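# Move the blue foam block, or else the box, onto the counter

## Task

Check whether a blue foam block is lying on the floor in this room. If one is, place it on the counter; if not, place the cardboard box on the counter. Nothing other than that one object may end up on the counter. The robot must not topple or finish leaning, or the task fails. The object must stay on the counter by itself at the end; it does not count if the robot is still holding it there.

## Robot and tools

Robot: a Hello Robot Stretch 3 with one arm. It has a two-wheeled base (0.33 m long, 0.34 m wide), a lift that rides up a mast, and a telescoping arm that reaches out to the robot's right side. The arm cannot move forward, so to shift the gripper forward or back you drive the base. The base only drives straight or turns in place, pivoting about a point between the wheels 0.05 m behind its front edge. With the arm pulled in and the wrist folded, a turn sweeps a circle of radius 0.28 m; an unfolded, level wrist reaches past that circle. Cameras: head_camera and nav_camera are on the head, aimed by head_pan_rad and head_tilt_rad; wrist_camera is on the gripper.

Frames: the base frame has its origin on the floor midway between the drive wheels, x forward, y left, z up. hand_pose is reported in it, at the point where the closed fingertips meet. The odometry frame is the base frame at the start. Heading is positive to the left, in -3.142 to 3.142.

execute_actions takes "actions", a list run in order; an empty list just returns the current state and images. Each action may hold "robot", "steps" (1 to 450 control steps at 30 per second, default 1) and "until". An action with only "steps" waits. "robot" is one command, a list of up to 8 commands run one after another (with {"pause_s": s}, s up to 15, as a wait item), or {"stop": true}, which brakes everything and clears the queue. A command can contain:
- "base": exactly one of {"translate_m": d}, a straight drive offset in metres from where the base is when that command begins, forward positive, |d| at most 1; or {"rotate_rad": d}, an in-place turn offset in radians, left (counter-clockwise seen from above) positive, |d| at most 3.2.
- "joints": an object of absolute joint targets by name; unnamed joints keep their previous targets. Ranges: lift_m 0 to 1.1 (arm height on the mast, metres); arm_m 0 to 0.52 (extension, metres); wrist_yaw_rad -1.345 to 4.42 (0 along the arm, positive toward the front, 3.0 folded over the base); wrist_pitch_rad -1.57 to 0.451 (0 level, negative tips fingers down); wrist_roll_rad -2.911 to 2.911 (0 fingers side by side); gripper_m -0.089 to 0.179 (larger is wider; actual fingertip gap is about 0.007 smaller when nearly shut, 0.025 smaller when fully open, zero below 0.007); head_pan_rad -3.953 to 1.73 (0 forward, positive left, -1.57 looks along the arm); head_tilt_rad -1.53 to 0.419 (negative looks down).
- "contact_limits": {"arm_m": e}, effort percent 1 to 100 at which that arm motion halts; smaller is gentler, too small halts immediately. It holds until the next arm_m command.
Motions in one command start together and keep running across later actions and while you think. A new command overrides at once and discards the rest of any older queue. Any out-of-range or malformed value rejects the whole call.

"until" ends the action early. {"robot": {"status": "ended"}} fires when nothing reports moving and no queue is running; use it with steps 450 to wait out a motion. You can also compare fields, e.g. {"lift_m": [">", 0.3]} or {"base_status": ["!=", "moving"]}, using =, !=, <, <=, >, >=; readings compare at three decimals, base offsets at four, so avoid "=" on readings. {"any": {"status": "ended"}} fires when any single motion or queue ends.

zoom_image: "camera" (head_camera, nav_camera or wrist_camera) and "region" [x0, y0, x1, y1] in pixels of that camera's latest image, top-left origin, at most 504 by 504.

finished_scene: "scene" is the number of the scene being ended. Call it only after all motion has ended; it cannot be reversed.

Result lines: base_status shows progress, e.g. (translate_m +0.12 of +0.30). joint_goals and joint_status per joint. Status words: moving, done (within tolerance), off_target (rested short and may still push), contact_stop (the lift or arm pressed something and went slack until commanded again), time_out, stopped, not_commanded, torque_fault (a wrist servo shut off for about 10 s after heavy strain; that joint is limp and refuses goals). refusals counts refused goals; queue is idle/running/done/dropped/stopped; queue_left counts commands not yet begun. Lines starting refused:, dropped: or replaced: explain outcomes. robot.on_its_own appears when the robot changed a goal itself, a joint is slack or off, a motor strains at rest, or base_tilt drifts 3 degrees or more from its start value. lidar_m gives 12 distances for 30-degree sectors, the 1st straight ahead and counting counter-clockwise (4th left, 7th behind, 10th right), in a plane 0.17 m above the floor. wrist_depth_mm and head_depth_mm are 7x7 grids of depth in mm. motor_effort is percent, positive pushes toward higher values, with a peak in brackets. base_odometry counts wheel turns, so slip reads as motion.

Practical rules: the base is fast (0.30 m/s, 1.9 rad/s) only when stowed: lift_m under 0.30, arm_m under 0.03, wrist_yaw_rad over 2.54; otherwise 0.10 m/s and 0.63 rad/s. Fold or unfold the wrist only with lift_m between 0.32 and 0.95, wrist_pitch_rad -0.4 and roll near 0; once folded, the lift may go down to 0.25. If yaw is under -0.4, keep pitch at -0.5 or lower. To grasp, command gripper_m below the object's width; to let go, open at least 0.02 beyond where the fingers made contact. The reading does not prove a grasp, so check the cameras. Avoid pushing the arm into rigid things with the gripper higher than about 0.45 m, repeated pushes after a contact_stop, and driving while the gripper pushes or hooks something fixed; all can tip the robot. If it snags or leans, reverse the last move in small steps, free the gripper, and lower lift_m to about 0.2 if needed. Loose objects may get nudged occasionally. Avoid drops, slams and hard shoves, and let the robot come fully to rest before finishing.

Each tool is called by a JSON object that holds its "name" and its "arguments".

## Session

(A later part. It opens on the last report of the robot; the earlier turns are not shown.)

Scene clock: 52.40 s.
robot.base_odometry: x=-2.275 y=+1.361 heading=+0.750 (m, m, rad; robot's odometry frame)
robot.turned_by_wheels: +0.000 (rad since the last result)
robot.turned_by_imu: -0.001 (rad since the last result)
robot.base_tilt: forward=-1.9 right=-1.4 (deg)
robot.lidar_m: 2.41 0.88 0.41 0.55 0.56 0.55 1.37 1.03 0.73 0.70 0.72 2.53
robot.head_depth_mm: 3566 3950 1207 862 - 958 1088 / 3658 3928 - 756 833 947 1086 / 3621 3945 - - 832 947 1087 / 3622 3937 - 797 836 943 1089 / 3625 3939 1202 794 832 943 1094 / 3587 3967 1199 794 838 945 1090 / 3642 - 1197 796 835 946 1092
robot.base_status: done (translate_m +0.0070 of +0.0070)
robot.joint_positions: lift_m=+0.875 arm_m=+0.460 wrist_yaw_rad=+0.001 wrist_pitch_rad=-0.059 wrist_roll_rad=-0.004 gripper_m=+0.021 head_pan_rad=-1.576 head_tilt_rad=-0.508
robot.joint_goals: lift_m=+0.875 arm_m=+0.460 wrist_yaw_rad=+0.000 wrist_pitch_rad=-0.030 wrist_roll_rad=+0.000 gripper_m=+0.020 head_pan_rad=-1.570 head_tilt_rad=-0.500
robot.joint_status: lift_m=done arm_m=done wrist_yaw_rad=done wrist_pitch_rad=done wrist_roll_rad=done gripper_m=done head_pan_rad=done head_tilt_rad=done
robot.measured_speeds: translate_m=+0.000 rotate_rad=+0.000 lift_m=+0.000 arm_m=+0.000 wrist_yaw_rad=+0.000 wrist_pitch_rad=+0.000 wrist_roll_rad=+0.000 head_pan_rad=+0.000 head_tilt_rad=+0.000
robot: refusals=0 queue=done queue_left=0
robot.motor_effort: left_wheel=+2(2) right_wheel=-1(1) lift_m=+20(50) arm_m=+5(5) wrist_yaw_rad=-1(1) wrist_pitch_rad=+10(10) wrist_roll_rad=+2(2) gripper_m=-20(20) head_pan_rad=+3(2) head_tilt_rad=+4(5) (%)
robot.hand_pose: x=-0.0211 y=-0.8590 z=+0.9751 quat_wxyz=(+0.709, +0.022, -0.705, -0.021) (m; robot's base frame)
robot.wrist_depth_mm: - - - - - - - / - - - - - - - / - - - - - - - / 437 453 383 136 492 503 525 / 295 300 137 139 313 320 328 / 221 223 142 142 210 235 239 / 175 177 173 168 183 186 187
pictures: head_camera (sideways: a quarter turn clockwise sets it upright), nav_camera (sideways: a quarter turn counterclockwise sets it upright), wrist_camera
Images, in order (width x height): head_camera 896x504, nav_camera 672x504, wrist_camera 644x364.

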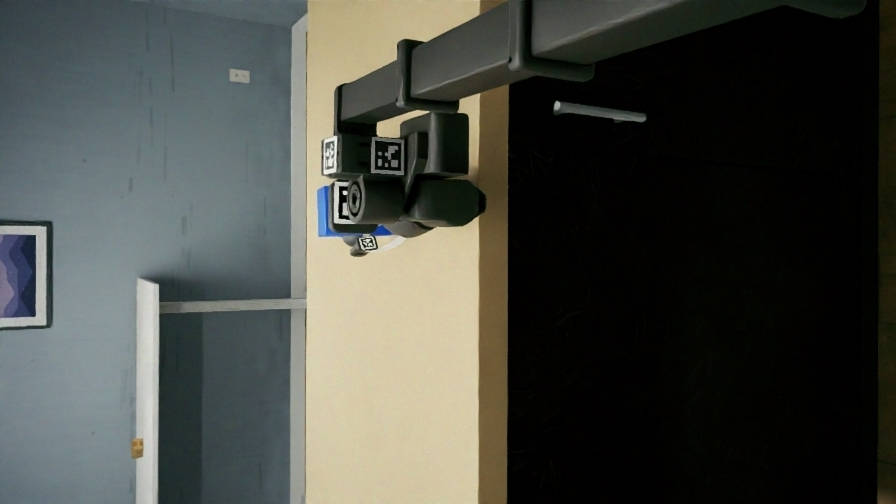

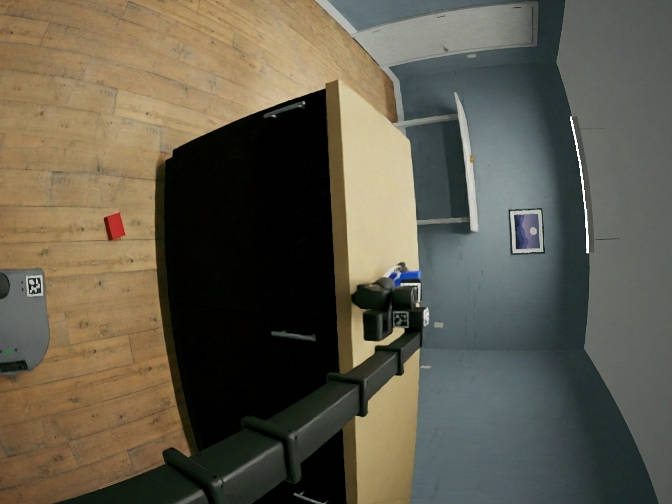

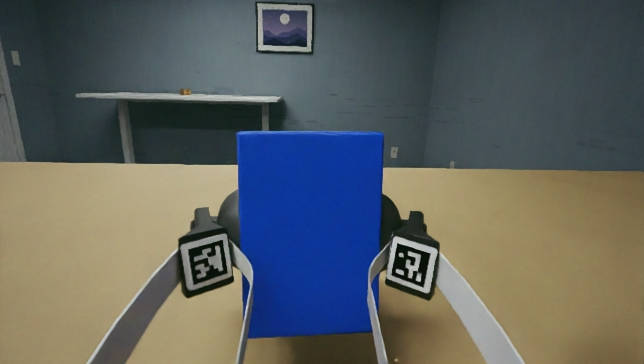

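{"name": "execute_actions", "arguments": {"actions": [{"robot":{"joints":{"lift_m":0.856}},"steps":100,"until":{"robot":{"status":"ended"}}},{"robot":[{"joints":{"gripper_m":0.14}},{"joints":{"arm_m":0.33,"lift_m":0.862}}],"steps":450,"until":{"robot":{"status":"ended"}}}]}}

Scene clock: 57.13 s.
robot.base_odometry: x=-2.275 y=+1.361 heading=+0.750 (m, m, rad; robot's odometry frame)
robot.turned_by_wheels: +0.000 (rad since the last result)
robot.turned_by_imu: -0.001 (rad since the last result)
robot.base_tilt: forward=-1.9 right=-1.4 (deg)
robot.lidar_m: 2.41 0.88 0.41 0.55 0.57 0.55 1.37 1.03 0.73 0.70 0.72 2.53
robot.head_depth_mm: 3583 3947 1200 840 - 961 1088 / 3556 3936 1200 879 865 947 1090 / 3621 3934 1207 - 861 943 1092 / 3604 3968 1197 802 833 943 1086 / 3645 3885 1199 800 831 947 1087 / 3689 3944 1192 795 836 947 1092 / 3592 3920 1191 798 836 944 1086
robot.base_status: done (translate_m +0.0070 of +0.0070)
robot.joint_positions: lift_m=+0.861 arm_m=+0.330 wrist_yaw_rad=+0.001 wrist_pitch_rad=-0.055 wrist_roll_rad=-0.004 gripper_m=+0.140 head_pan_rad=-1.576 head_tilt_rad=-0.507
robot.joint_goals: lift_m=+0.862 arm_m=+0.330 wrist_yaw_rad=+0.000 wrist_pitch_rad=-0.030 wrist_roll_rad=+0.000 gripper_m=+0.140 head_pan_rad=-1.570 head_tilt_rad=-0.500
robot.joint_status: lift_m=done arm_m=done wrist_yaw_rad=done wrist_pitch_rad=done wrist_roll_rad=done gripper_m=done head_pan_rad=done head_tilt_rad=done
robot.measured_speeds: translate_m=+0.000 rotate_rad=+0.000 lift_m=+0.000 arm_m=+0.000 wrist_yaw_rad=+0.000 wrist_pitch_rad=+0.000 wrist_roll_rad=+0.000 head_pan_rad=+0.000 head_tilt_rad=+0.000
robot: refusals=0 queue=done queue_left=0
robot.motor_effort: left_wheel=+3(3) right_wheel=-2(1) lift_m=+50(51) arm_m=-5(6) wrist_yaw_rad=-1(2) wrist_pitch_rad=+8(10) wrist_roll_rad=+2(2) gripper_m=+0(96) head_pan_rad=+3(2) head_tilt_rad=+4(4) (%)
robot.hand_pose: x=-0.0211 y=-0.7298 z=+0.9620 quat_wxyz=(+0.709, +0.020, -0.705, -0.019) (m; robot's base frame)
robot.wrist_depth_mm: - - - - - - - / - - - - - - - / - - - 257 - - - / 399 419 420 261 453 465 476 / 267 290 281 266 288 317 296 / 210 193 205 208 211 - 216 / 156 161 163 164 166 168 170
pictures: head_camera (sideways: a quarter turn clockwise sets it upright), nav_camera (sideways: a quarter turn counterclockwise sets it upright), wrist_camera
Images, in order (width x height): head_camera 896x504, nav_camera 672x504, wrist_camera 644x364.

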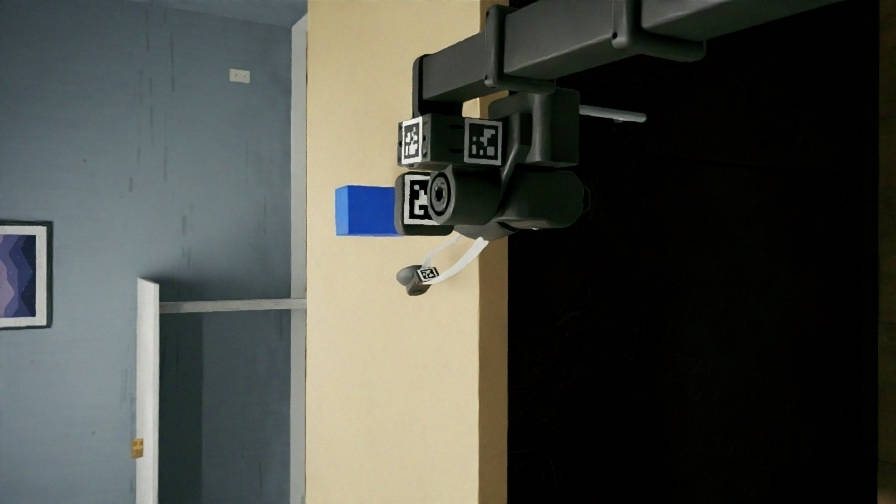

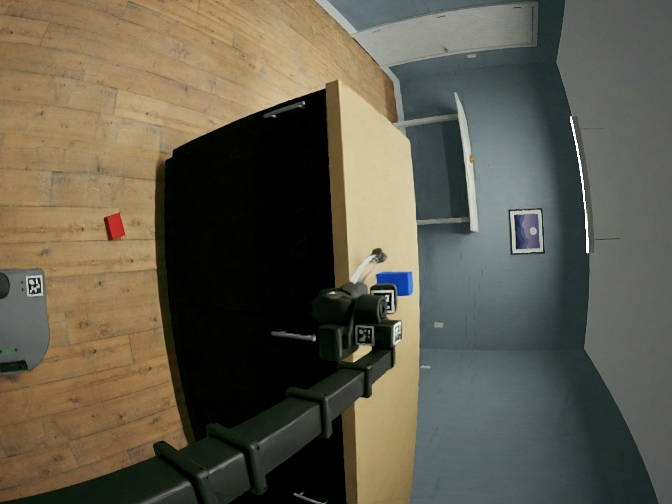

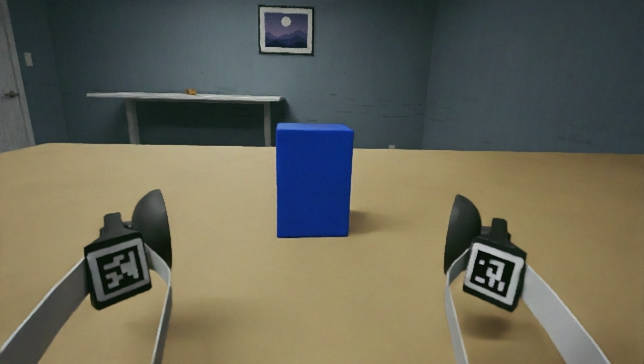

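{"name": "finished_scene", "arguments": {"scene": 2}}

The scene is finished: the task was done.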